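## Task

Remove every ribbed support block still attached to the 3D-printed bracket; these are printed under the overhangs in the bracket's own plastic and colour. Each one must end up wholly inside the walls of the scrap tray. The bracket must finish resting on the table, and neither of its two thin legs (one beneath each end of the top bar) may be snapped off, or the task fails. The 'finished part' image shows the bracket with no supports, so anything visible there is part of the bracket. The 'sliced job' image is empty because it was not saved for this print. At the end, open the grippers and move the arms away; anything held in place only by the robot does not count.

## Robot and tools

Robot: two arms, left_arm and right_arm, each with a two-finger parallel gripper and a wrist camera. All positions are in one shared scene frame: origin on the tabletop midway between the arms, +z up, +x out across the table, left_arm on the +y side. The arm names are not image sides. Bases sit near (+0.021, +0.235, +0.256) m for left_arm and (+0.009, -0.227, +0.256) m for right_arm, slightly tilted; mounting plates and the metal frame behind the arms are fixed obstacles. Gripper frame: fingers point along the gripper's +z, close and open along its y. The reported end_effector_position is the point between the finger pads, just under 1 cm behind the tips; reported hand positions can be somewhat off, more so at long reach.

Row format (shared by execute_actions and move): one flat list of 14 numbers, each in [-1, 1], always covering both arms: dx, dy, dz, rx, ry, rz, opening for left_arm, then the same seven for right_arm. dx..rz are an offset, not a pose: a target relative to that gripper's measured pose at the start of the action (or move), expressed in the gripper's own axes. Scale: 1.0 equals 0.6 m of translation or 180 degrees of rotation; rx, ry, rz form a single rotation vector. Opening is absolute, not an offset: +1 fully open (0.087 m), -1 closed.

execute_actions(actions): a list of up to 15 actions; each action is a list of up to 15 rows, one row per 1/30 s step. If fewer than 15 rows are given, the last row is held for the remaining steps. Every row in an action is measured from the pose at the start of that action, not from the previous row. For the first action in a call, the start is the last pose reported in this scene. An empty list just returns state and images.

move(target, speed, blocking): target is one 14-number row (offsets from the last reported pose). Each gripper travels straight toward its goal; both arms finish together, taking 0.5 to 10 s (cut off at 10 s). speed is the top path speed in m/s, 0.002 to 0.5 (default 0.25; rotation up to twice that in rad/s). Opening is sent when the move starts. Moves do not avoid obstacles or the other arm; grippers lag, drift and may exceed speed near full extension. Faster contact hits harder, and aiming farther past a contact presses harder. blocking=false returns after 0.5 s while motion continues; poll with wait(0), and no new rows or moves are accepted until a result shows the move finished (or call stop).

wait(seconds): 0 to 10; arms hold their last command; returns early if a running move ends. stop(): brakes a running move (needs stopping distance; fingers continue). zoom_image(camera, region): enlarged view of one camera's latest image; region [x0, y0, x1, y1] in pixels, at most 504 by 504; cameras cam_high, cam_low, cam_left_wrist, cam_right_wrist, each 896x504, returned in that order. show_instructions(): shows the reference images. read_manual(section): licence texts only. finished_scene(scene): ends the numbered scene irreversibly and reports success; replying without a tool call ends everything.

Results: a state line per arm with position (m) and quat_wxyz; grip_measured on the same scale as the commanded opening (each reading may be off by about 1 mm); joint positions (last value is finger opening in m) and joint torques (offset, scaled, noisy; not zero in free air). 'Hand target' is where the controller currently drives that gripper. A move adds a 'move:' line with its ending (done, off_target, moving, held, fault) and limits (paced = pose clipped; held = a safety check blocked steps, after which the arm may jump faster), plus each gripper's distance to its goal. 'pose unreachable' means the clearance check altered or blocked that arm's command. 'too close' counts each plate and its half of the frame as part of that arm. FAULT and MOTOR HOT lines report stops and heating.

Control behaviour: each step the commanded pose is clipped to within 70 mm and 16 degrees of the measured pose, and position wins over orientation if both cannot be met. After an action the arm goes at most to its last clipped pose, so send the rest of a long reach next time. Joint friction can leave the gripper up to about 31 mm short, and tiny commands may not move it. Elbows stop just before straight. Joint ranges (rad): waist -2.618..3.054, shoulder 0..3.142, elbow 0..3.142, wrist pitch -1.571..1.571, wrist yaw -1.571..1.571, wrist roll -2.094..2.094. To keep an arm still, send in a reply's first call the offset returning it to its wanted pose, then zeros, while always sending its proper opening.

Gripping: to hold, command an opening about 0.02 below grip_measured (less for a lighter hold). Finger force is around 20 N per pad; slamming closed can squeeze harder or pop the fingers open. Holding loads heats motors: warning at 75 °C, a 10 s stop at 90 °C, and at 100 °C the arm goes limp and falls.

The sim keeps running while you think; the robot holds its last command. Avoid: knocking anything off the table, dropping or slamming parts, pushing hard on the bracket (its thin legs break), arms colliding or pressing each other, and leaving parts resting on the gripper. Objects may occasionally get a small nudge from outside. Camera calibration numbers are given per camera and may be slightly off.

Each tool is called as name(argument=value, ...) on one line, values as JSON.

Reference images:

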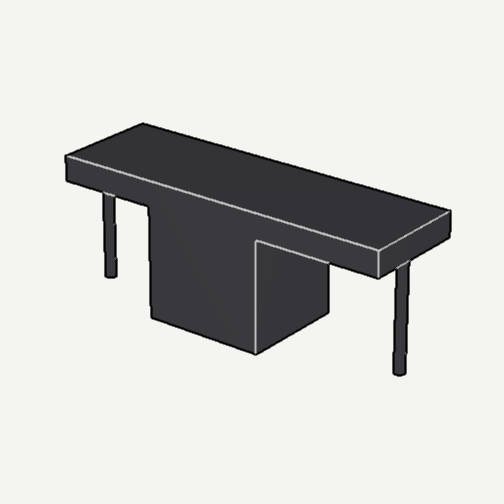

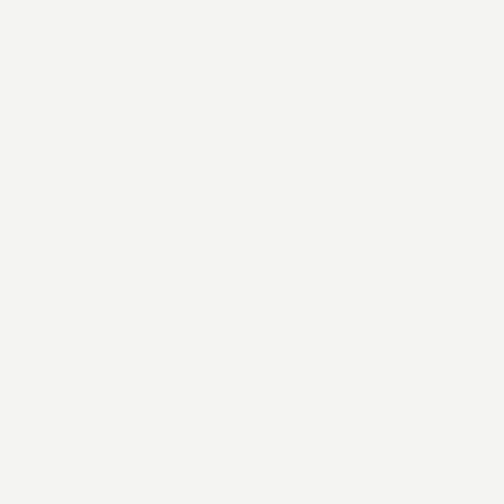

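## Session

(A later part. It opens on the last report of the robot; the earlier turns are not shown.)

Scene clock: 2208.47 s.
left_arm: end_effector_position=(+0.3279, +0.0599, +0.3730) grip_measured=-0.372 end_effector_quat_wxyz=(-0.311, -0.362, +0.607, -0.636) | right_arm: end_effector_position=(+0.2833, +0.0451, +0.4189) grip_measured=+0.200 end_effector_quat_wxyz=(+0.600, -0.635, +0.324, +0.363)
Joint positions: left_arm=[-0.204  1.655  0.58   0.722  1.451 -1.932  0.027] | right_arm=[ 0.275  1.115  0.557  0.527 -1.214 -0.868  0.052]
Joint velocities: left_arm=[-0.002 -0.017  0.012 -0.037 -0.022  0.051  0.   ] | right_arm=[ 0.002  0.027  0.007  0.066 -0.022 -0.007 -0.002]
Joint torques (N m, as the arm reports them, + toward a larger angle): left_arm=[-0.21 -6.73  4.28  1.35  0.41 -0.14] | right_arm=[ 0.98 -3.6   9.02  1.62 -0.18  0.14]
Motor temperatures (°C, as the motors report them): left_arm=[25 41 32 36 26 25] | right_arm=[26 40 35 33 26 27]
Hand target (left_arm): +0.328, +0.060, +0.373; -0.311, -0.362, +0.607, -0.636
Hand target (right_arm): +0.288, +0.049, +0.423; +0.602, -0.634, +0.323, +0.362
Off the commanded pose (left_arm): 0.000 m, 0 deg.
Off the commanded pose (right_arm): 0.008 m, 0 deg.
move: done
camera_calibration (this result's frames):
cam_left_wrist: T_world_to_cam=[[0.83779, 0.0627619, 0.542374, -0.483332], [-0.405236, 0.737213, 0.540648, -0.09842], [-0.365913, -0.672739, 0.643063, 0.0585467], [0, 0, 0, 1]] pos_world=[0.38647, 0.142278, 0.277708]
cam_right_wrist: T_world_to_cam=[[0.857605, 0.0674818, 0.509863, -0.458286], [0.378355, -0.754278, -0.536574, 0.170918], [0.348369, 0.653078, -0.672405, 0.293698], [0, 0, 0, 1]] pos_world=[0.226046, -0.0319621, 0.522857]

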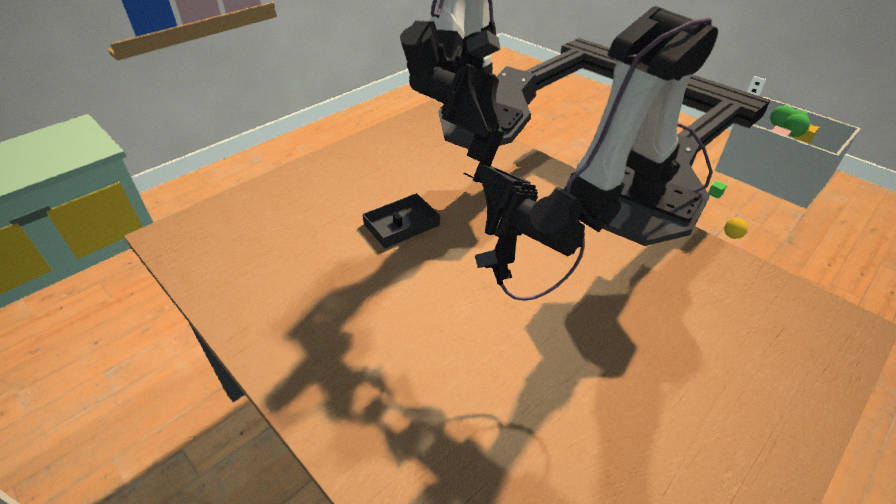

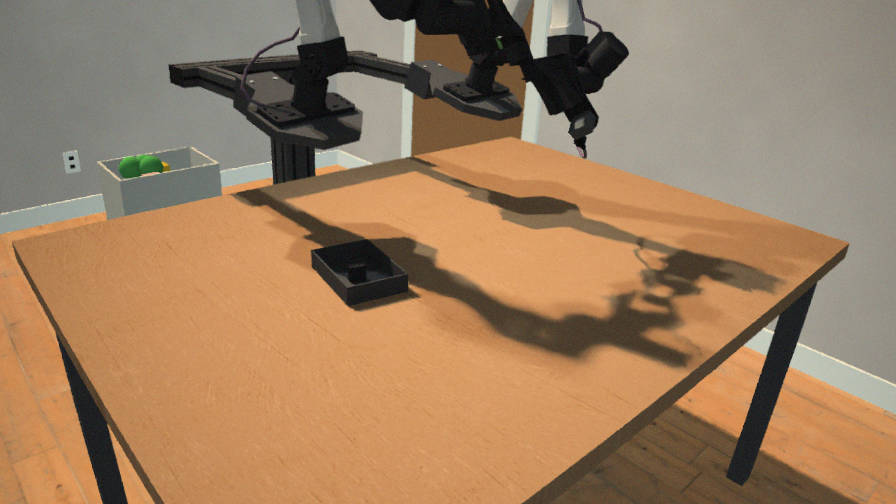

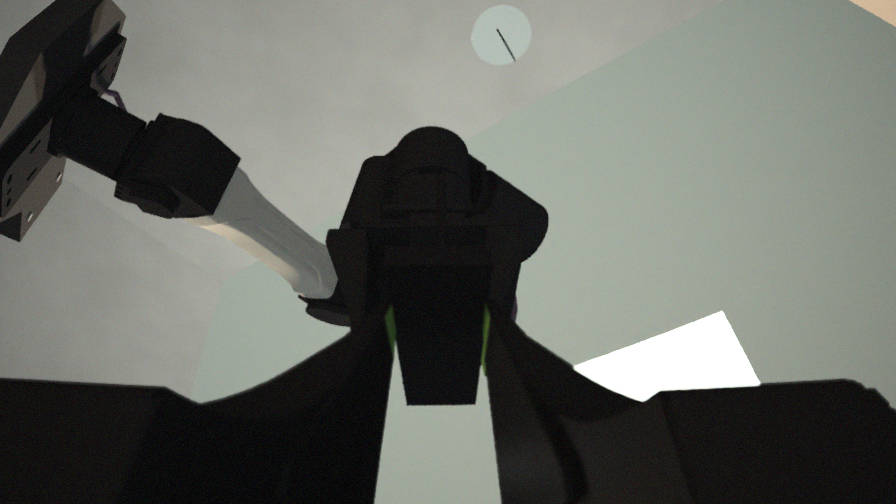

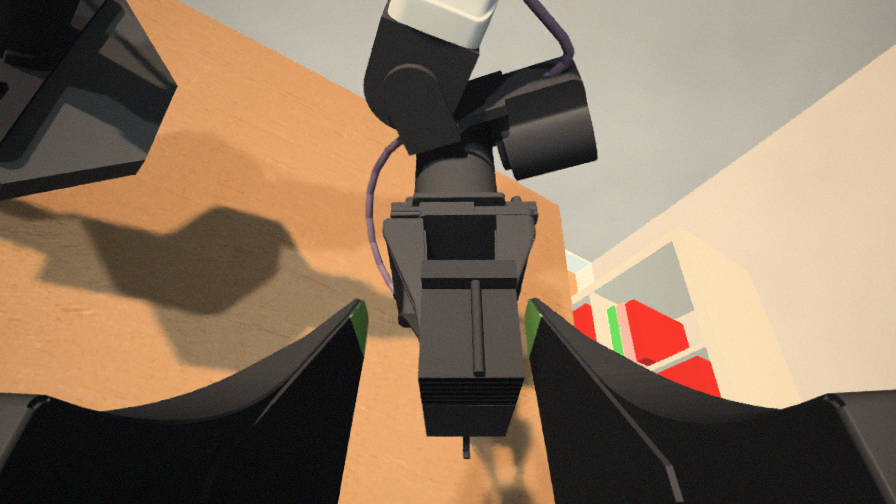

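move(target=[0,0,0,0,0,0,-0.42, 0.0007,-0.022,0.008,0,0,0,0.2], speed=0.02)

zoom_image(camera="cam_right_wrist", region=[330, 220, 570, 500])

Scene clock: 2235.57 s.
left_arm: end_effector_position=(+0.3279, +0.0599, +0.3730) grip_measured=-0.372 end_effector_quat_wxyz=(-0.311, -0.362, +0.607, -0.636) | right_arm: end_effector_position=(+0.2911, +0.0476, +0.4249) grip_measured=+0.200 end_effector_quat_wxyz=(+0.604, -0.635, +0.321, +0.359)
Joint positions: left_arm=[-0.204  1.655  0.58   0.722  1.451 -1.932  0.027] | right_arm=[ 0.275  1.133  0.591  0.522 -1.212 -0.868  0.052]
Joint velocities: left_arm=[-0.012 -0.012 -0.007  0.022  0.022  0.022 -0.001] | right_arm=[ 0.012 -0.007  0.002  0.007  0.022 -0.051 -0.   ]
Joint torques (N m, as the arm reports them, + toward a larger angle): left_arm=[-0.19 -6.78  4.29  1.35  0.42 -0.12] | right_arm=[ 0.61 -3.81  9.1   1.42 -0.25  0.08]
Motor temperatures (°C, as the motors report them): left_arm=[25 41 32 36 26 25] | right_arm=[26 39 37 34 25 27]
Hand target (left_arm): +0.328, +0.060, +0.373; -0.311, -0.362, +0.607, -0.636
Hand target (right_arm): +0.294, +0.051, +0.426; +0.600, -0.635, +0.324, +0.363
Off the commanded pose (left_arm): 0.000 m, 0 deg.
Off the commanded pose (right_arm): 0.005 m, 1 deg.
move: done
camera_calibration (this result's frames):
cam_left_wrist: T_world_to_cam=[[0.83779, 0.0627619, 0.542374, -0.483332], [-0.405236, 0.737213, 0.540648, -0.09842], [-0.365913, -0.672739, 0.643063, 0.0585467], [0, 0, 0, 1]] pos_world=[0.38647, 0.142278, 0.277708]
cam_right_wrist: T_world_to_cam=[[0.852062, 0.0622491, 0.519726, -0.470554], [0.381608, -0.753489, -0.535378, 0.171626], [0.358281, 0.654507, -0.665774, 0.287604], [0, 0, 0, 1]] pos_world=[0.232404, -0.029629, 0.527923]

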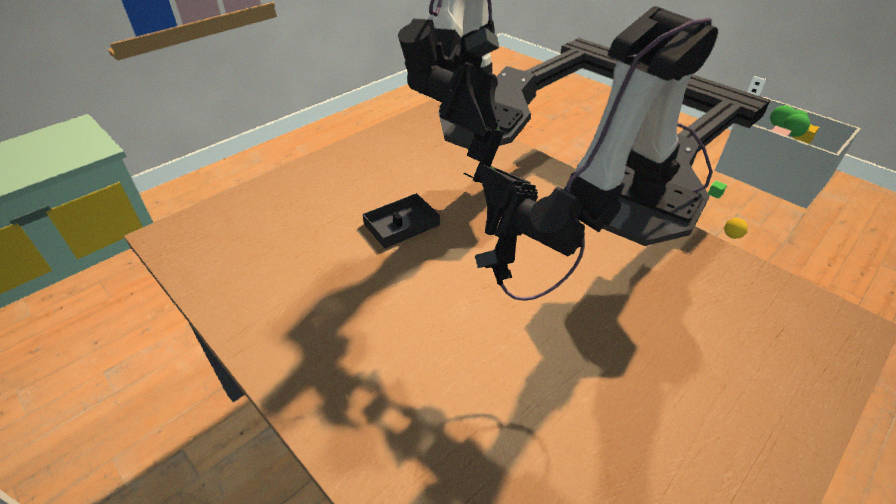

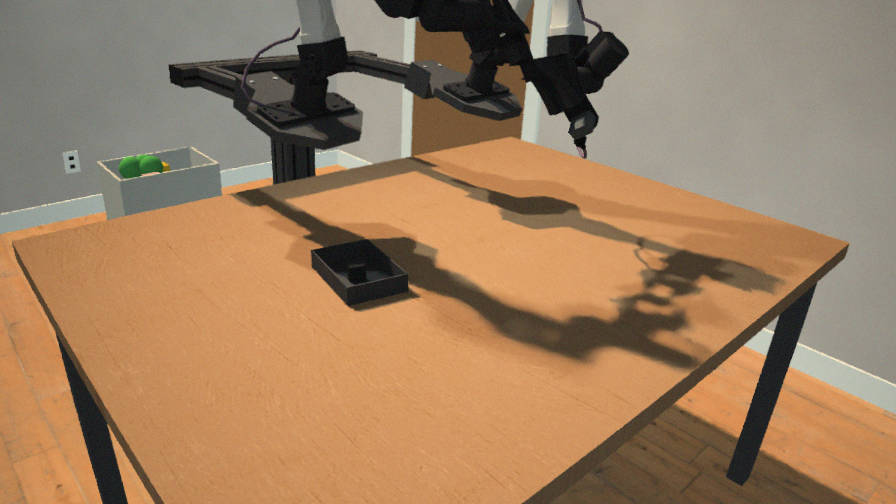

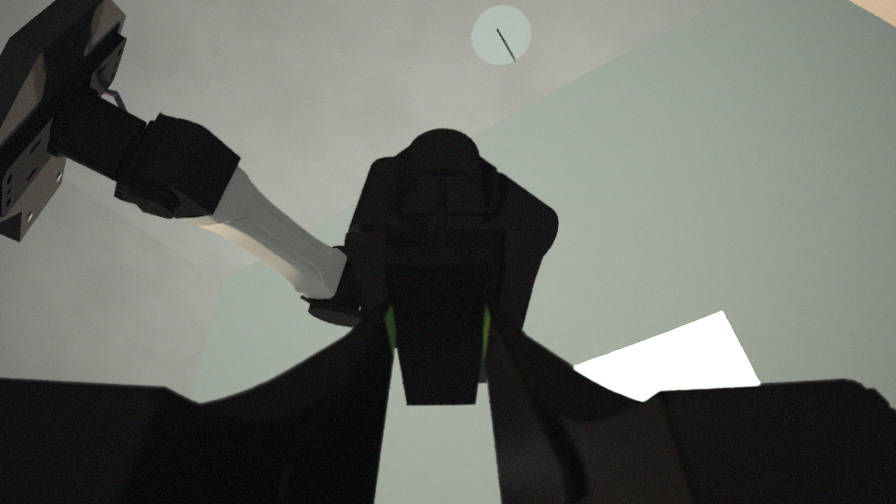

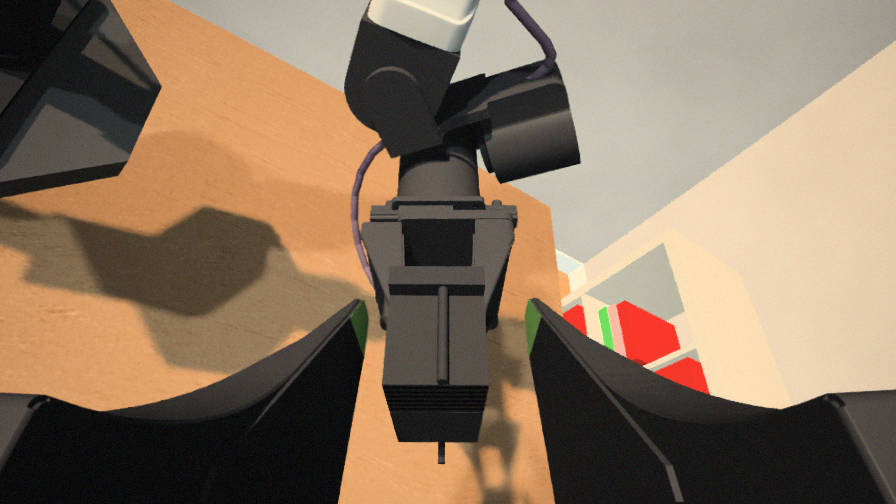

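Region (330, 220, 570, 500) of cam_right_wrist's 896x504 image, scaled by 1.800, with more detail than that image has; it fills the left 432 columns of this view, and the rest is white.

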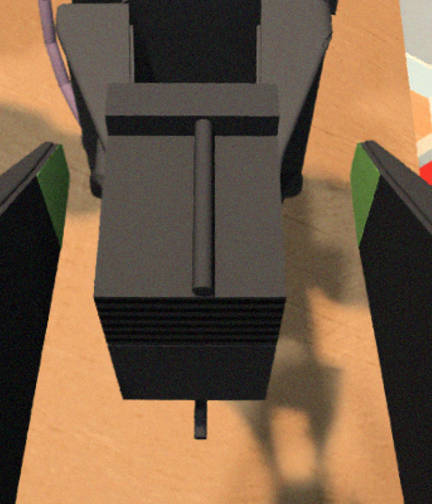

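execute_actions(actions=[])

Scene clock: 2247.77 s.
left_arm: end_effector_position=(+0.3279, +0.0599, +0.3730) grip_measured=-0.372 end_effector_quat_wxyz=(-0.311, -0.362, +0.607, -0.636) | right_arm: end_effector_position=(+0.2909, +0.0476, +0.4246) grip_measured=+0.200 end_effector_quat_wxyz=(+0.603, -0.635, +0.322, +0.360)
Joint positions: left_arm=[-0.204  1.655  0.58   0.722  1.451 -1.932  0.027] | right_arm=[ 0.275  1.133  0.591  0.52  -1.212 -0.868  0.052]
Joint velocities: left_arm=[-0.002  0.012 -0.002 -0.022 -0.051 -0.022 -0.   ] | right_arm=[-0.002 -0.012  0.002 -0.066  0.007 -0.007 -0.001]
Joint torques (N m, as the arm reports them, + toward a larger angle): left_arm=[-0.21 -6.86  4.31  1.35  0.42 -0.12] | right_arm=[ 0.6  -3.77  9.1   1.39 -0.24  0.1 ]
Motor temperatures (°C, as the motors report them): left_arm=[25 41 32 36 26 25] | right_arm=[26 38 38 34 25 27]
Hand target (left_arm): +0.328, +0.060, +0.373; -0.311, -0.362, +0.607, -0.636
Hand target (right_arm): +0.294, +0.051, +0.426; +0.600, -0.635, +0.324, +0.363
Off the commanded pose (left_arm): 0.000 m, 0 deg.
Off the commanded pose (right_arm): 0.005 m, 1 deg.
camera_calibration (this result's frames):
cam_left_wrist: T_world_to_cam=[[0.83779, 0.0627619, 0.542374, -0.483332], [-0.405236, 0.737213, 0.540648, -0.09842], [-0.365913, -0.672739, 0.643063, 0.0585467], [0, 0, 0, 1]] pos_world=[0.38647, 0.142278, 0.277708]
cam_right_wrist: T_world_to_cam=[[0.852954, 0.0627943, 0.518195, -0.46992], [0.380809, -0.75383, -0.535467, 0.171788], [0.357007, 0.654062, -0.666895, 0.288351], [0, 0, 0, 1]] pos_world=[0.232458, -0.0295924, 0.527797]

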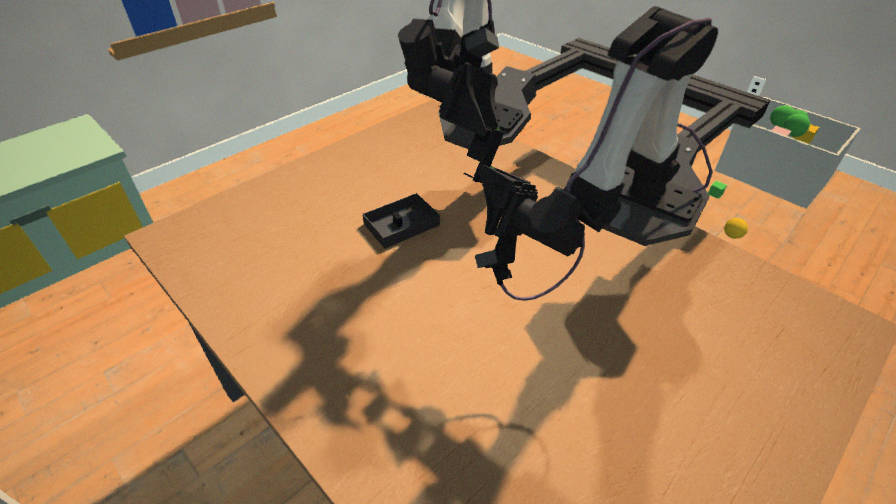

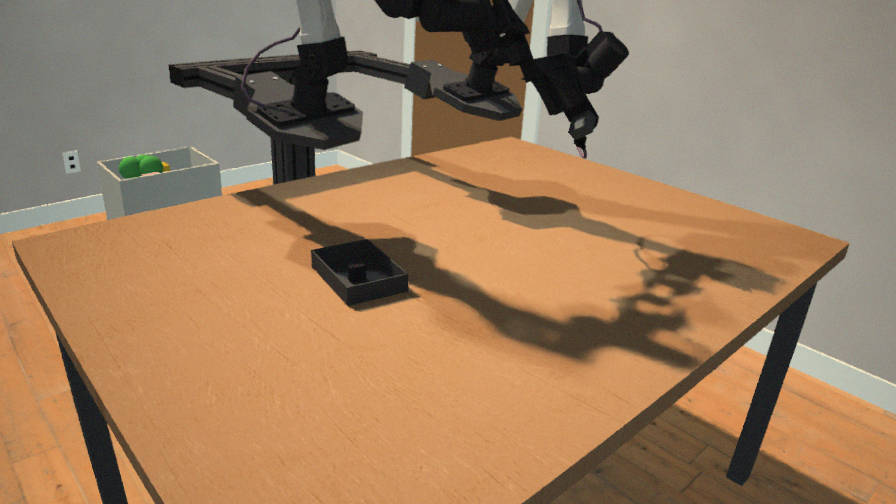

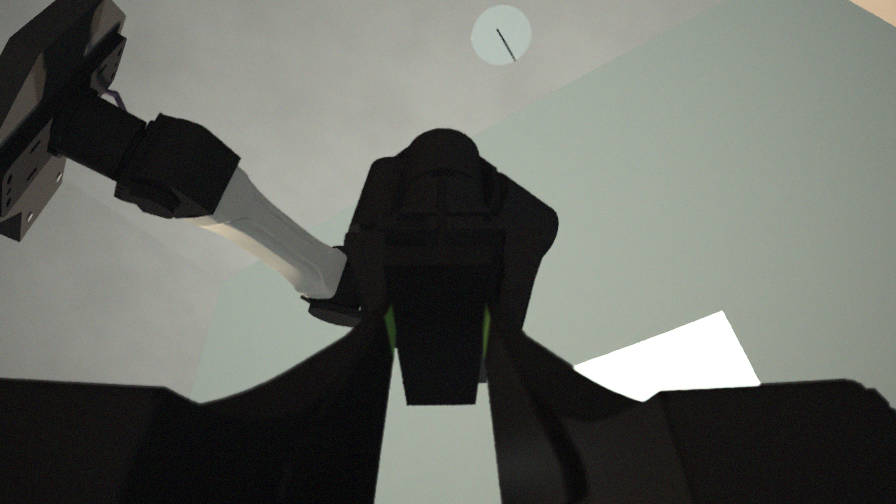

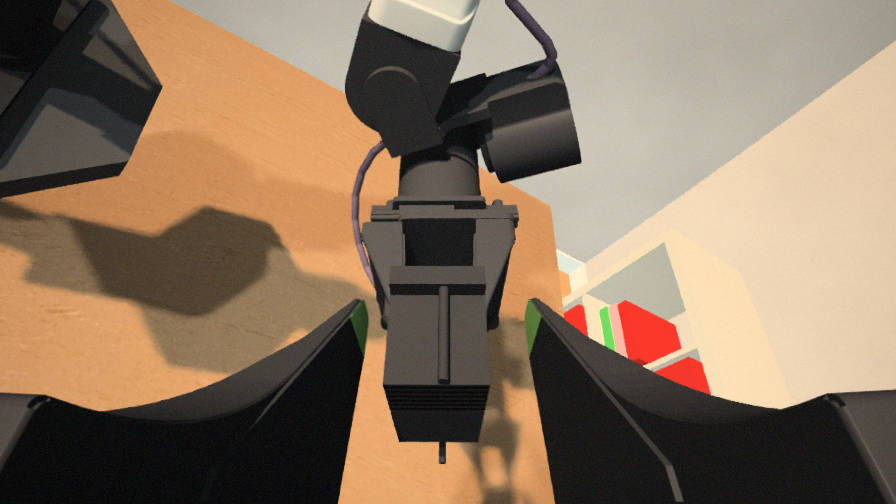

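execute_actions(actions=[[[0,0,0,0,0,0,-0.42, 0.0038,0.0062,-0.0004,-0.0022,0.0019,0.0077,0.2]]])

Scene clock: 2368.27 s.
left_arm: end_effector_position=(+0.3279, +0.0599, +0.3730) grip_measured=-0.372 end_effector_quat_wxyz=(-0.311, -0.362, +0.607, -0.636) | right_arm: end_effector_position=(+0.2902, +0.0474, +0.4231) grip_measured=+0.200 end_effector_quat_wxyz=(+0.600, -0.635, +0.325, +0.362)
Joint positions: left_arm=[-0.204  1.655  0.58   0.722  1.451 -1.932  0.027] | right_arm=[ 0.275  1.133  0.591  0.51  -1.212 -0.868  0.052]
Joint velocities: left_arm=[-0.012 -0.007  0.002  0.007 -0.051  0.037 -0.001] | right_arm=[-0.012 -0.017  0.002  0.022  0.022 -0.022 -0.   ]
Joint torques (N m, as the arm reports them, + toward a larger angle): left_arm=[-0.32 -6.76  4.24  1.38  0.44 -0.11] | right_arm=[ 0.04 -4.93  7.1   1.39 -0.29  0.07]
Motor temperatures (°C, as the motors report them): left_arm=[25 41 32 36 26 25] | right_arm=[26 36 41 35 25 27]
Hand target (left_arm): +0.328, +0.060, +0.373; -0.311, -0.362, +0.607, -0.636
Hand target (right_arm): +0.289, +0.047, +0.421; +0.596, -0.634, +0.330, +0.366
Off the commanded pose (left_arm): 0.000 m, 0 deg.
Off the commanded pose (right_arm): 0.003 m, 1 deg.
camera_calibration (this result's frames):
cam_left_wrist: T_world_to_cam=[[0.83779, 0.0627619, 0.542374, -0.483332], [-0.405236, 0.737213, 0.540648, -0.09842], [-0.365913, -0.672739, 0.643063, 0.0585467], [0, 0, 0, 1]] pos_world=[0.38647, 0.142278, 0.277708]
cam_right_wrist: T_world_to_cam=[[0.857722, 0.0657207, 0.509896, -0.466477], [0.376492, -0.755675, -0.535918, 0.172649], [0.350095, 0.651641, -0.672903, 0.292369], [0, 0, 0, 1]] pos_world=[0.23275, -0.0293958, 0.527116]

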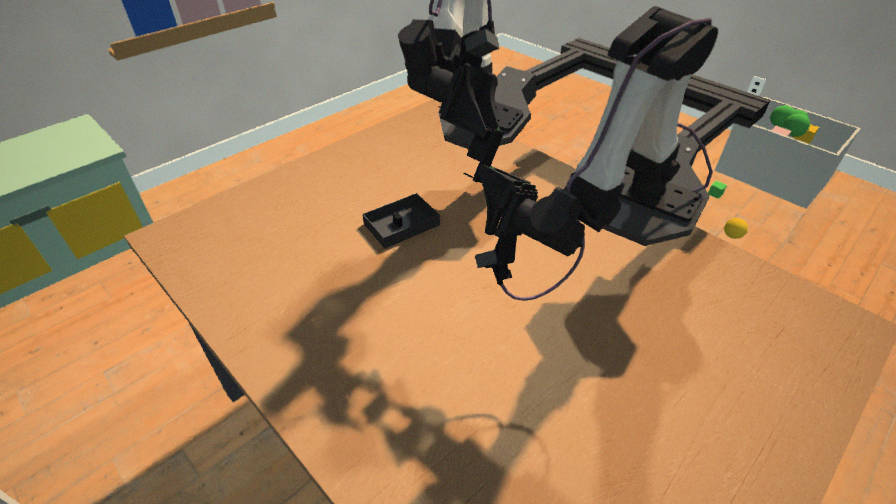

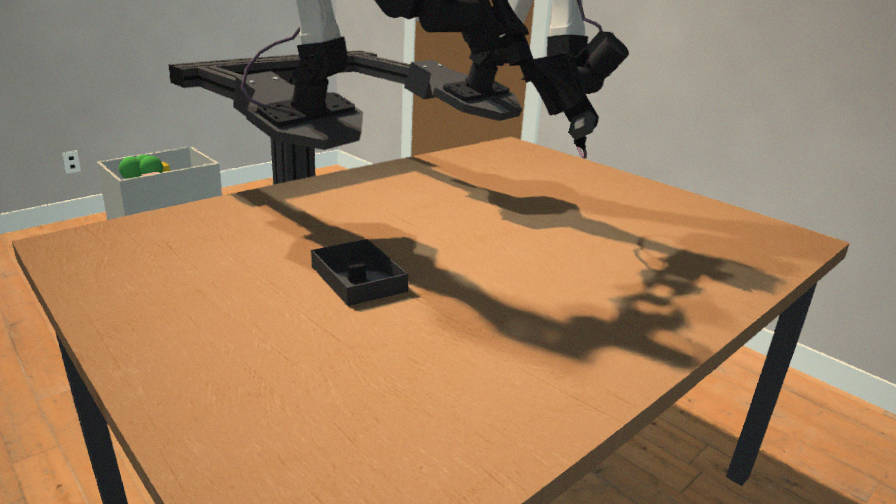

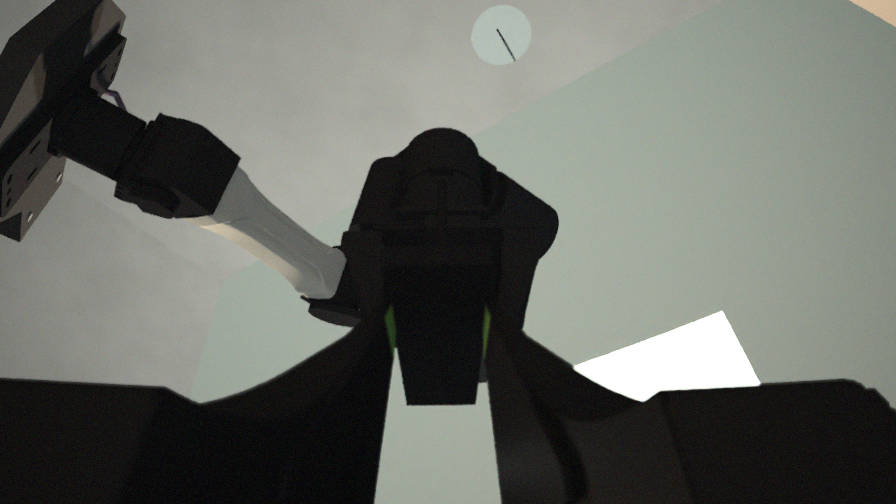

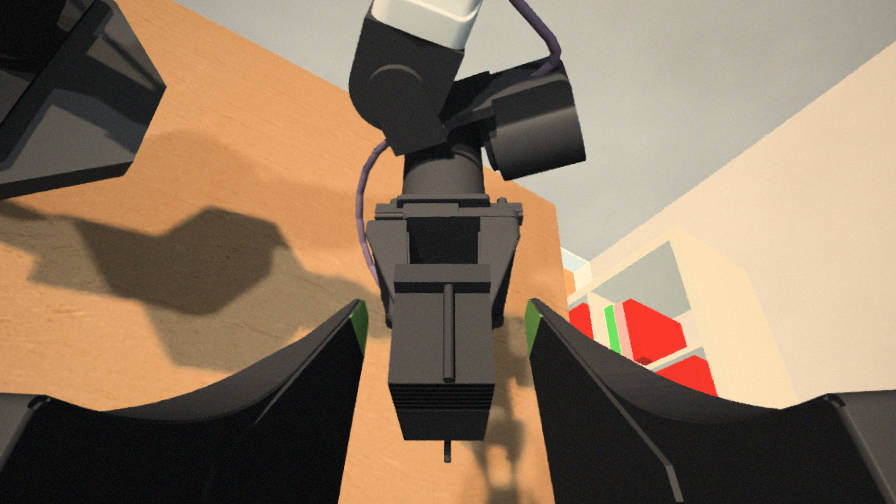

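execute_actions(actions=[[[0,0,0,0,0,0,-0.42, 0.0035,0.0057,-0.0004,-0.0020,0.0017,0.0071,0.2]]])

zoom_image(camera="cam_right_wrist", region=[320, 240, 580, 480])

Scene clock: 2371.67 s.
left_arm: end_effector_position=(+0.3279, +0.0599, +0.3730) grip_measured=-0.372 end_effector_quat_wxyz=(-0.311, -0.362, +0.607, -0.636) | right_arm: end_effector_position=(+0.2896, +0.0473, +0.4219) grip_measured=+0.200 end_effector_quat_wxyz=(+0.598, -0.635, +0.327, +0.364)
Joint positions: left_arm=[-0.204  1.655  0.58   0.722  1.451 -1.932  0.027] | right_arm=[ 0.275  1.133  0.591  0.502 -1.212 -0.868  0.052]
Joint velocities: left_arm=[-0.007 -0.002 -0.017 -0.022  0.007 -0.022 -0.001] | right_arm=[-0.007 -0.007 -0.002 -0.022  0.11  -0.081  0.001]
Joint torques (N m, as the arm reports them, + toward a larger angle): left_arm=[-0.28 -6.77  4.28  1.36  0.44 -0.11] | right_arm=[ 0.12 -4.95  7.07  1.41 -0.29  0.07]
Motor temperatures (°C, as the motors report them): left_arm=[25 41 32 36 26 25] | right_arm=[26 36 41 35 25 27]
Hand target (left_arm): +0.328, +0.060, +0.373; -0.311, -0.362, +0.607, -0.636
Hand target (right_arm): +0.288, +0.047, +0.419; +0.593, -0.634, +0.332, +0.368
Off the commanded pose (left_arm): 0.000 m, 0 deg.
Off the commanded pose (right_arm): 0.003 m, 1 deg.
camera_calibration (this result's frames):
cam_left_wrist: T_world_to_cam=[[0.83779, 0.0627619, 0.542374, -0.483332], [-0.405236, 0.737213, 0.540648, -0.09842], [-0.365913, -0.672739, 0.643063, 0.0585467], [0, 0, 0, 1]] pos_world=[0.38647, 0.142278, 0.277708]
cam_right_wrist: T_world_to_cam=[[0.861375, 0.0679762, 0.503401, -0.463771], [0.373133, -0.757115, -0.536236, 0.173302], [0.344681, 0.649736, -0.677524, 0.295473], [0, 0, 0, 1]] pos_world=[0.232972, -0.0292447, 0.526583]

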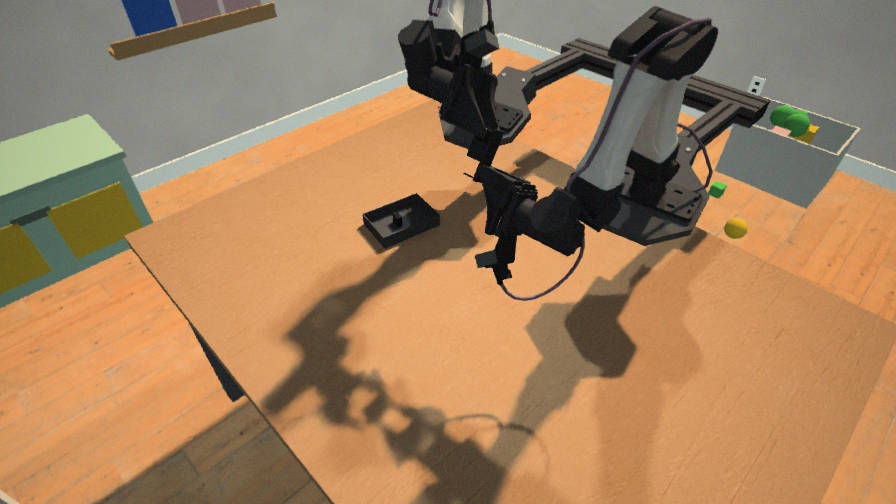

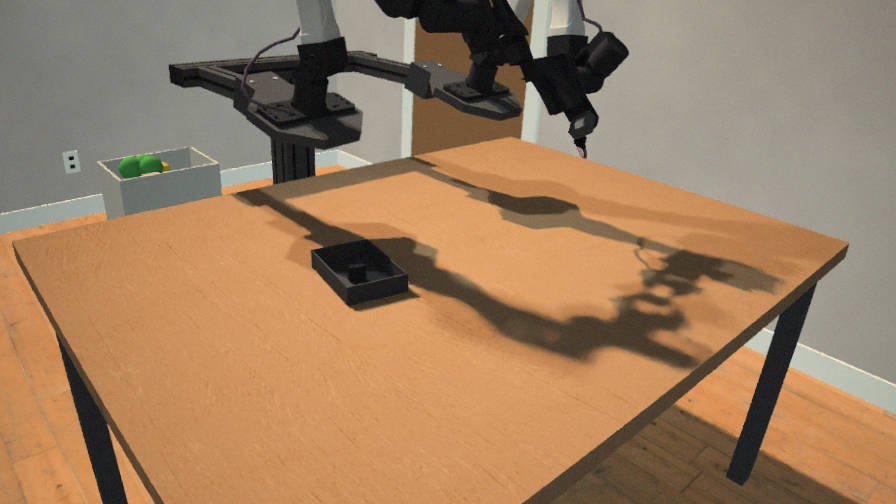

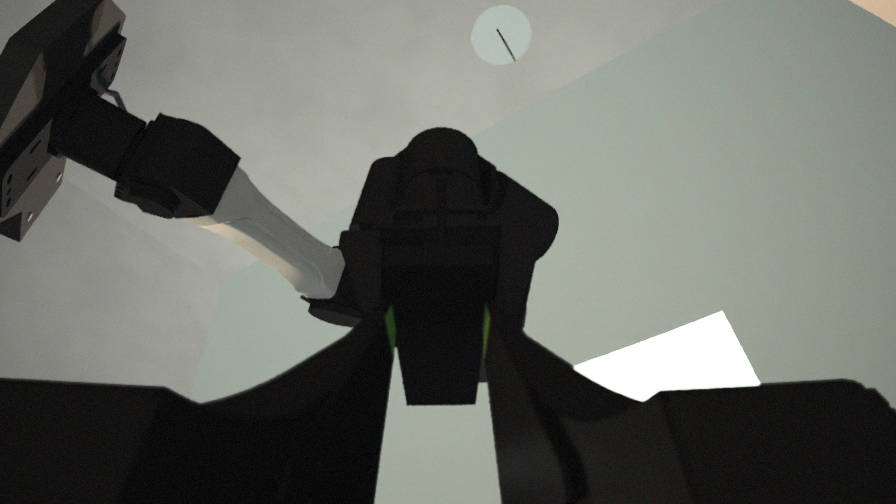

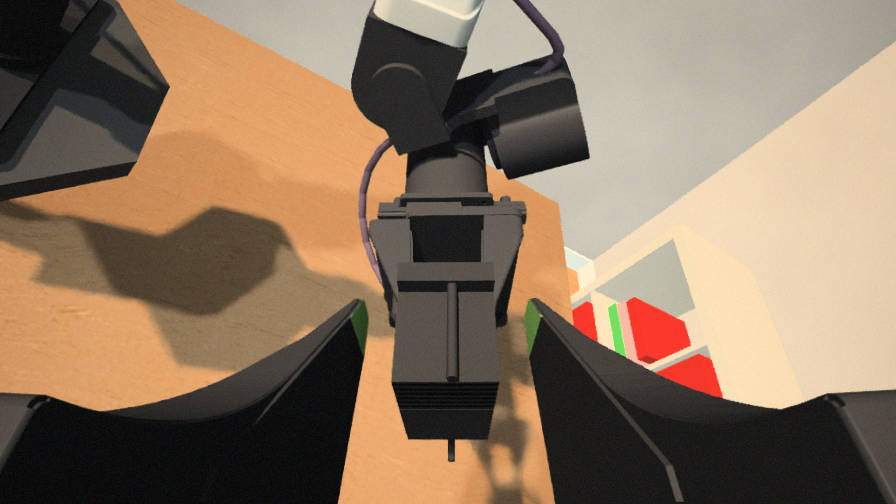

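Region (320, 240, 580, 480) of cam_right_wrist's 896x504 image, scaled by 1.938, with more detail than that image has; it fills the top 465 rows of this view, and the rest is white.

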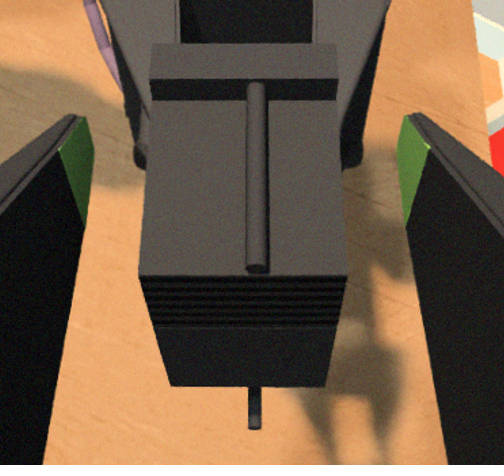

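execute_actions(actions=[[[0,0,0,0,0,0,-0.42, 0,0,0,0,0,0,0.15],[0,0,0,0,0,0,-0.42, 0,0,0,0,0,0,0.10],[0,0,0,0,0,0,-0.42, 0,0,0,0,0,0,0.05],[0,0,0,0,0,0,-0.42, 0,0,0,0,0,0,0.0],[0,0,0,0,0,0,-0.42, 0,0,0,0,0,0,-0.05],[0,0,0,0,0,0,-0.42, 0,0,0,0,0,0,-0.10],[0,0,0,0,0,0,-0.42, 0,0,0,0,0,0,-0.14],[0,0,0,0,0,0,-0.42, 0,0,0,0,0,0,-0.18],[0,0,0,0,0,0,-0.42, 0,0,0,0,0,0,-0.21],[0,0,0,0,0,0,-0.42, 0,0,0,0,0,0,-0.24],[0,0,0,0,0,0,-0.42, 0,0,0,0,0,0,-0.26],[0,0,0,0,0,0,-0.42, 0,0,0,0,0,0,-0.275],[0,0,0,0,0,0,-0.42, 0,0,0,0,0,0,-0.285],[0,0,0,0,0,0,-0.42, 0,0,0,0,0,0,-0.29],[0,0,0,0,0,0,-0.42, 0,0,0,0,0,0,-0.295]],[[0,0,0,0,0,0,-0.42, 0,0,0,0,0,0,-0.30],[0,0,0,0,0,0,-0.42, 0,0,0,0,0,0,-0.305],[0,0,0,0,0,0,-0.42, 0,0,0,0,0,0,-0.31],[0,0,0,0,0,0,-0.42, 0,0,0,0,0,0,-0.315],[0,0,0,0,0,0,-0.42, 0,0,0,0,0,0,-0.32],[0,0,0,0,0,0,-0.42, 0,0,0,0,0,0,-0.325],[0,0,0,0,0,0,-0.42, 0,0,0,0,0,0,-0.33],[0,0,0,0,0,0,-0.42, 0,0,0,0,0,0,-0.335],[0,0,0,0,0,0,-0.42, 0,0,0,0,0,0,-0.34],[0,0,0,0,0,0,-0.42, 0,0,0,0,0,0,-0.345],[0,0,0,0,0,0,-0.42, 0,0,0,0,0,0,-0.35],[0,0,0,0,0,0,-0.42, 0,0,0,0,0,0,-0.355],[0,0,0,0,0,0,-0.42, 0,0,0,0,0,0,-0.36],[0,0,0,0,0,0,-0.42, 0,0,0,0,0,0,-0.365],[0,0,0,0,0,0,-0.42, 0,0,0,0,0,0,-0.37]]])

Scene clock: 2449.33 s.
left_arm: end_effector_position=(+0.3279, +0.0599, +0.3730) grip_measured=-0.372 end_effector_quat_wxyz=(-0.311, -0.362, +0.607, -0.636) | right_arm: end_effector_position=(+0.2896, +0.0473, +0.4219) grip_measured=-0.323 end_effector_quat_wxyz=(+0.598, -0.635, +0.327, +0.364)
Joint positions: left_arm=[-0.204  1.655  0.58   0.722  1.451 -1.932  0.027] | right_arm=[ 0.275  1.133  0.591  0.502 -1.212 -0.868  0.03 ]
Joint velocities: left_arm=[ 0.007  0.002 -0.017 -0.051 -0.037 -0.051  0.   ] | right_arm=[-0.002 -0.017 -0.022 -0.007 -0.051 -0.007 -0.001]
Joint torques (N m, as the arm reports them, + toward a larger angle): left_arm=[-0.2  -6.84  4.28  1.37  0.44 -0.11] | right_arm=[ 0.05 -5.12  7.15  1.54 -0.31  0.06]
Motor temperatures (°C, as the motors report them): left_arm=[25 41 32 36 26 25] | right_arm=[26 36 39 35 25 27]
Hand target (left_arm): +0.328, +0.060, +0.373; -0.311, -0.362, +0.607, -0.636
Hand target (right_arm): +0.290, +0.047, +0.422; +0.598, -0.635, +0.327, +0.364
Off the commanded pose (left_arm): 0.000 m, 0 deg.
Off the commanded pose (right_arm): 0.000 m, 0 deg.
camera_calibration (this result's frames):
cam_left_wrist: T_world_to_cam=[[0.83779, 0.0627619, 0.542374, -0.483332], [-0.405236, 0.737213, 0.540648, -0.09842], [-0.365913, -0.672739, 0.643063, 0.0585467], [0, 0, 0, 1]] pos_world=[0.38647, 0.142278, 0.277708]
cam_right_wrist: T_world_to_cam=[[0.861548, 0.0680831, 0.503091, -0.463642], [0.372973, -0.757183, -0.53625, 0.173332], [0.344422, 0.649645, -0.677743, 0.29562], [0, 0, 0, 1]] pos_world=[0.232983, -0.0292376, 0.526558]

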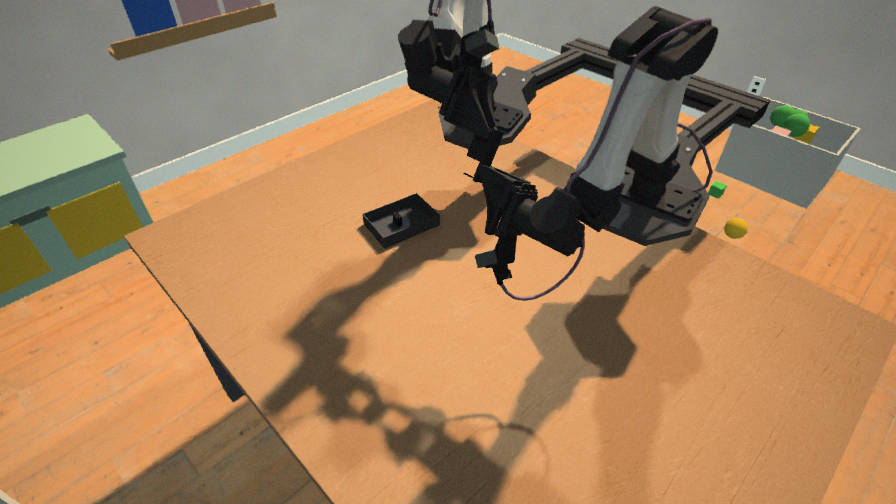

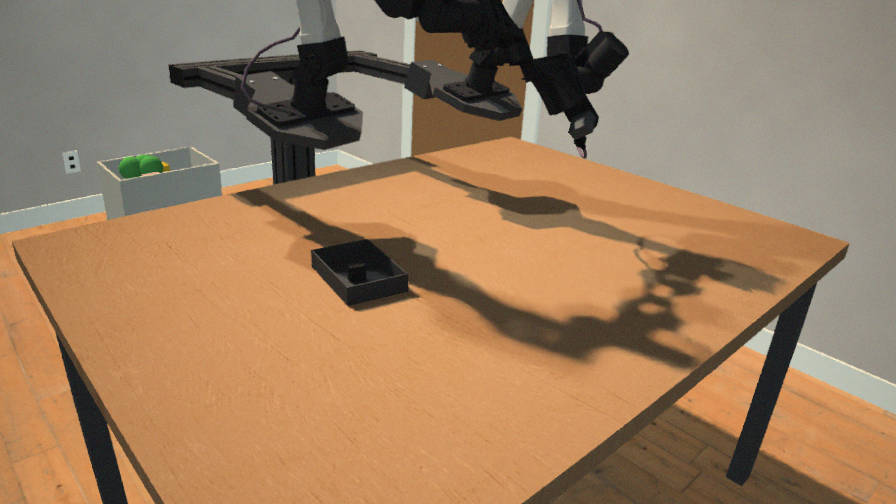

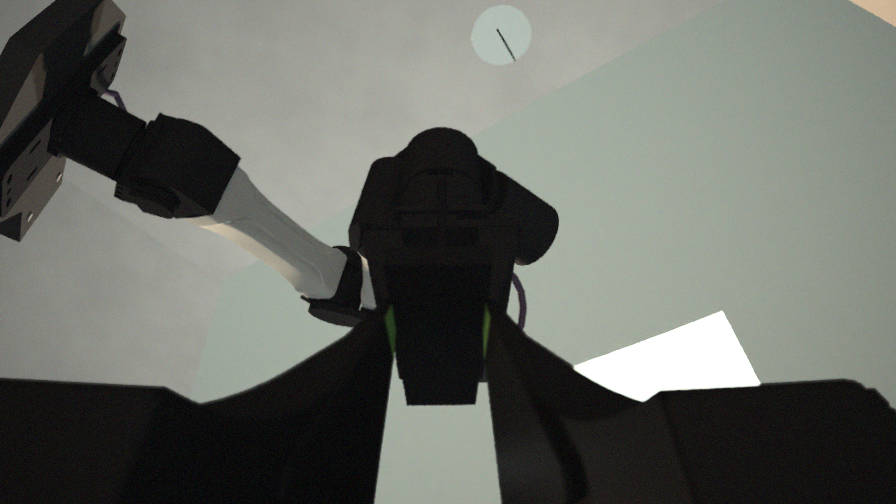

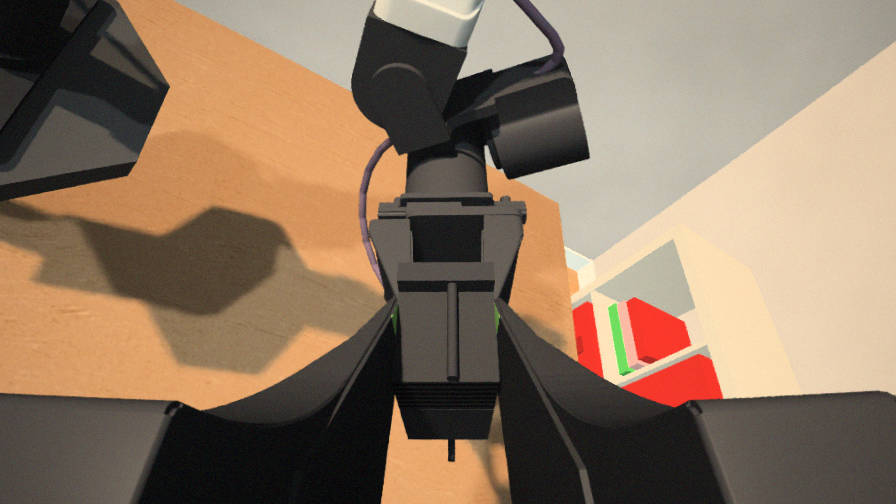

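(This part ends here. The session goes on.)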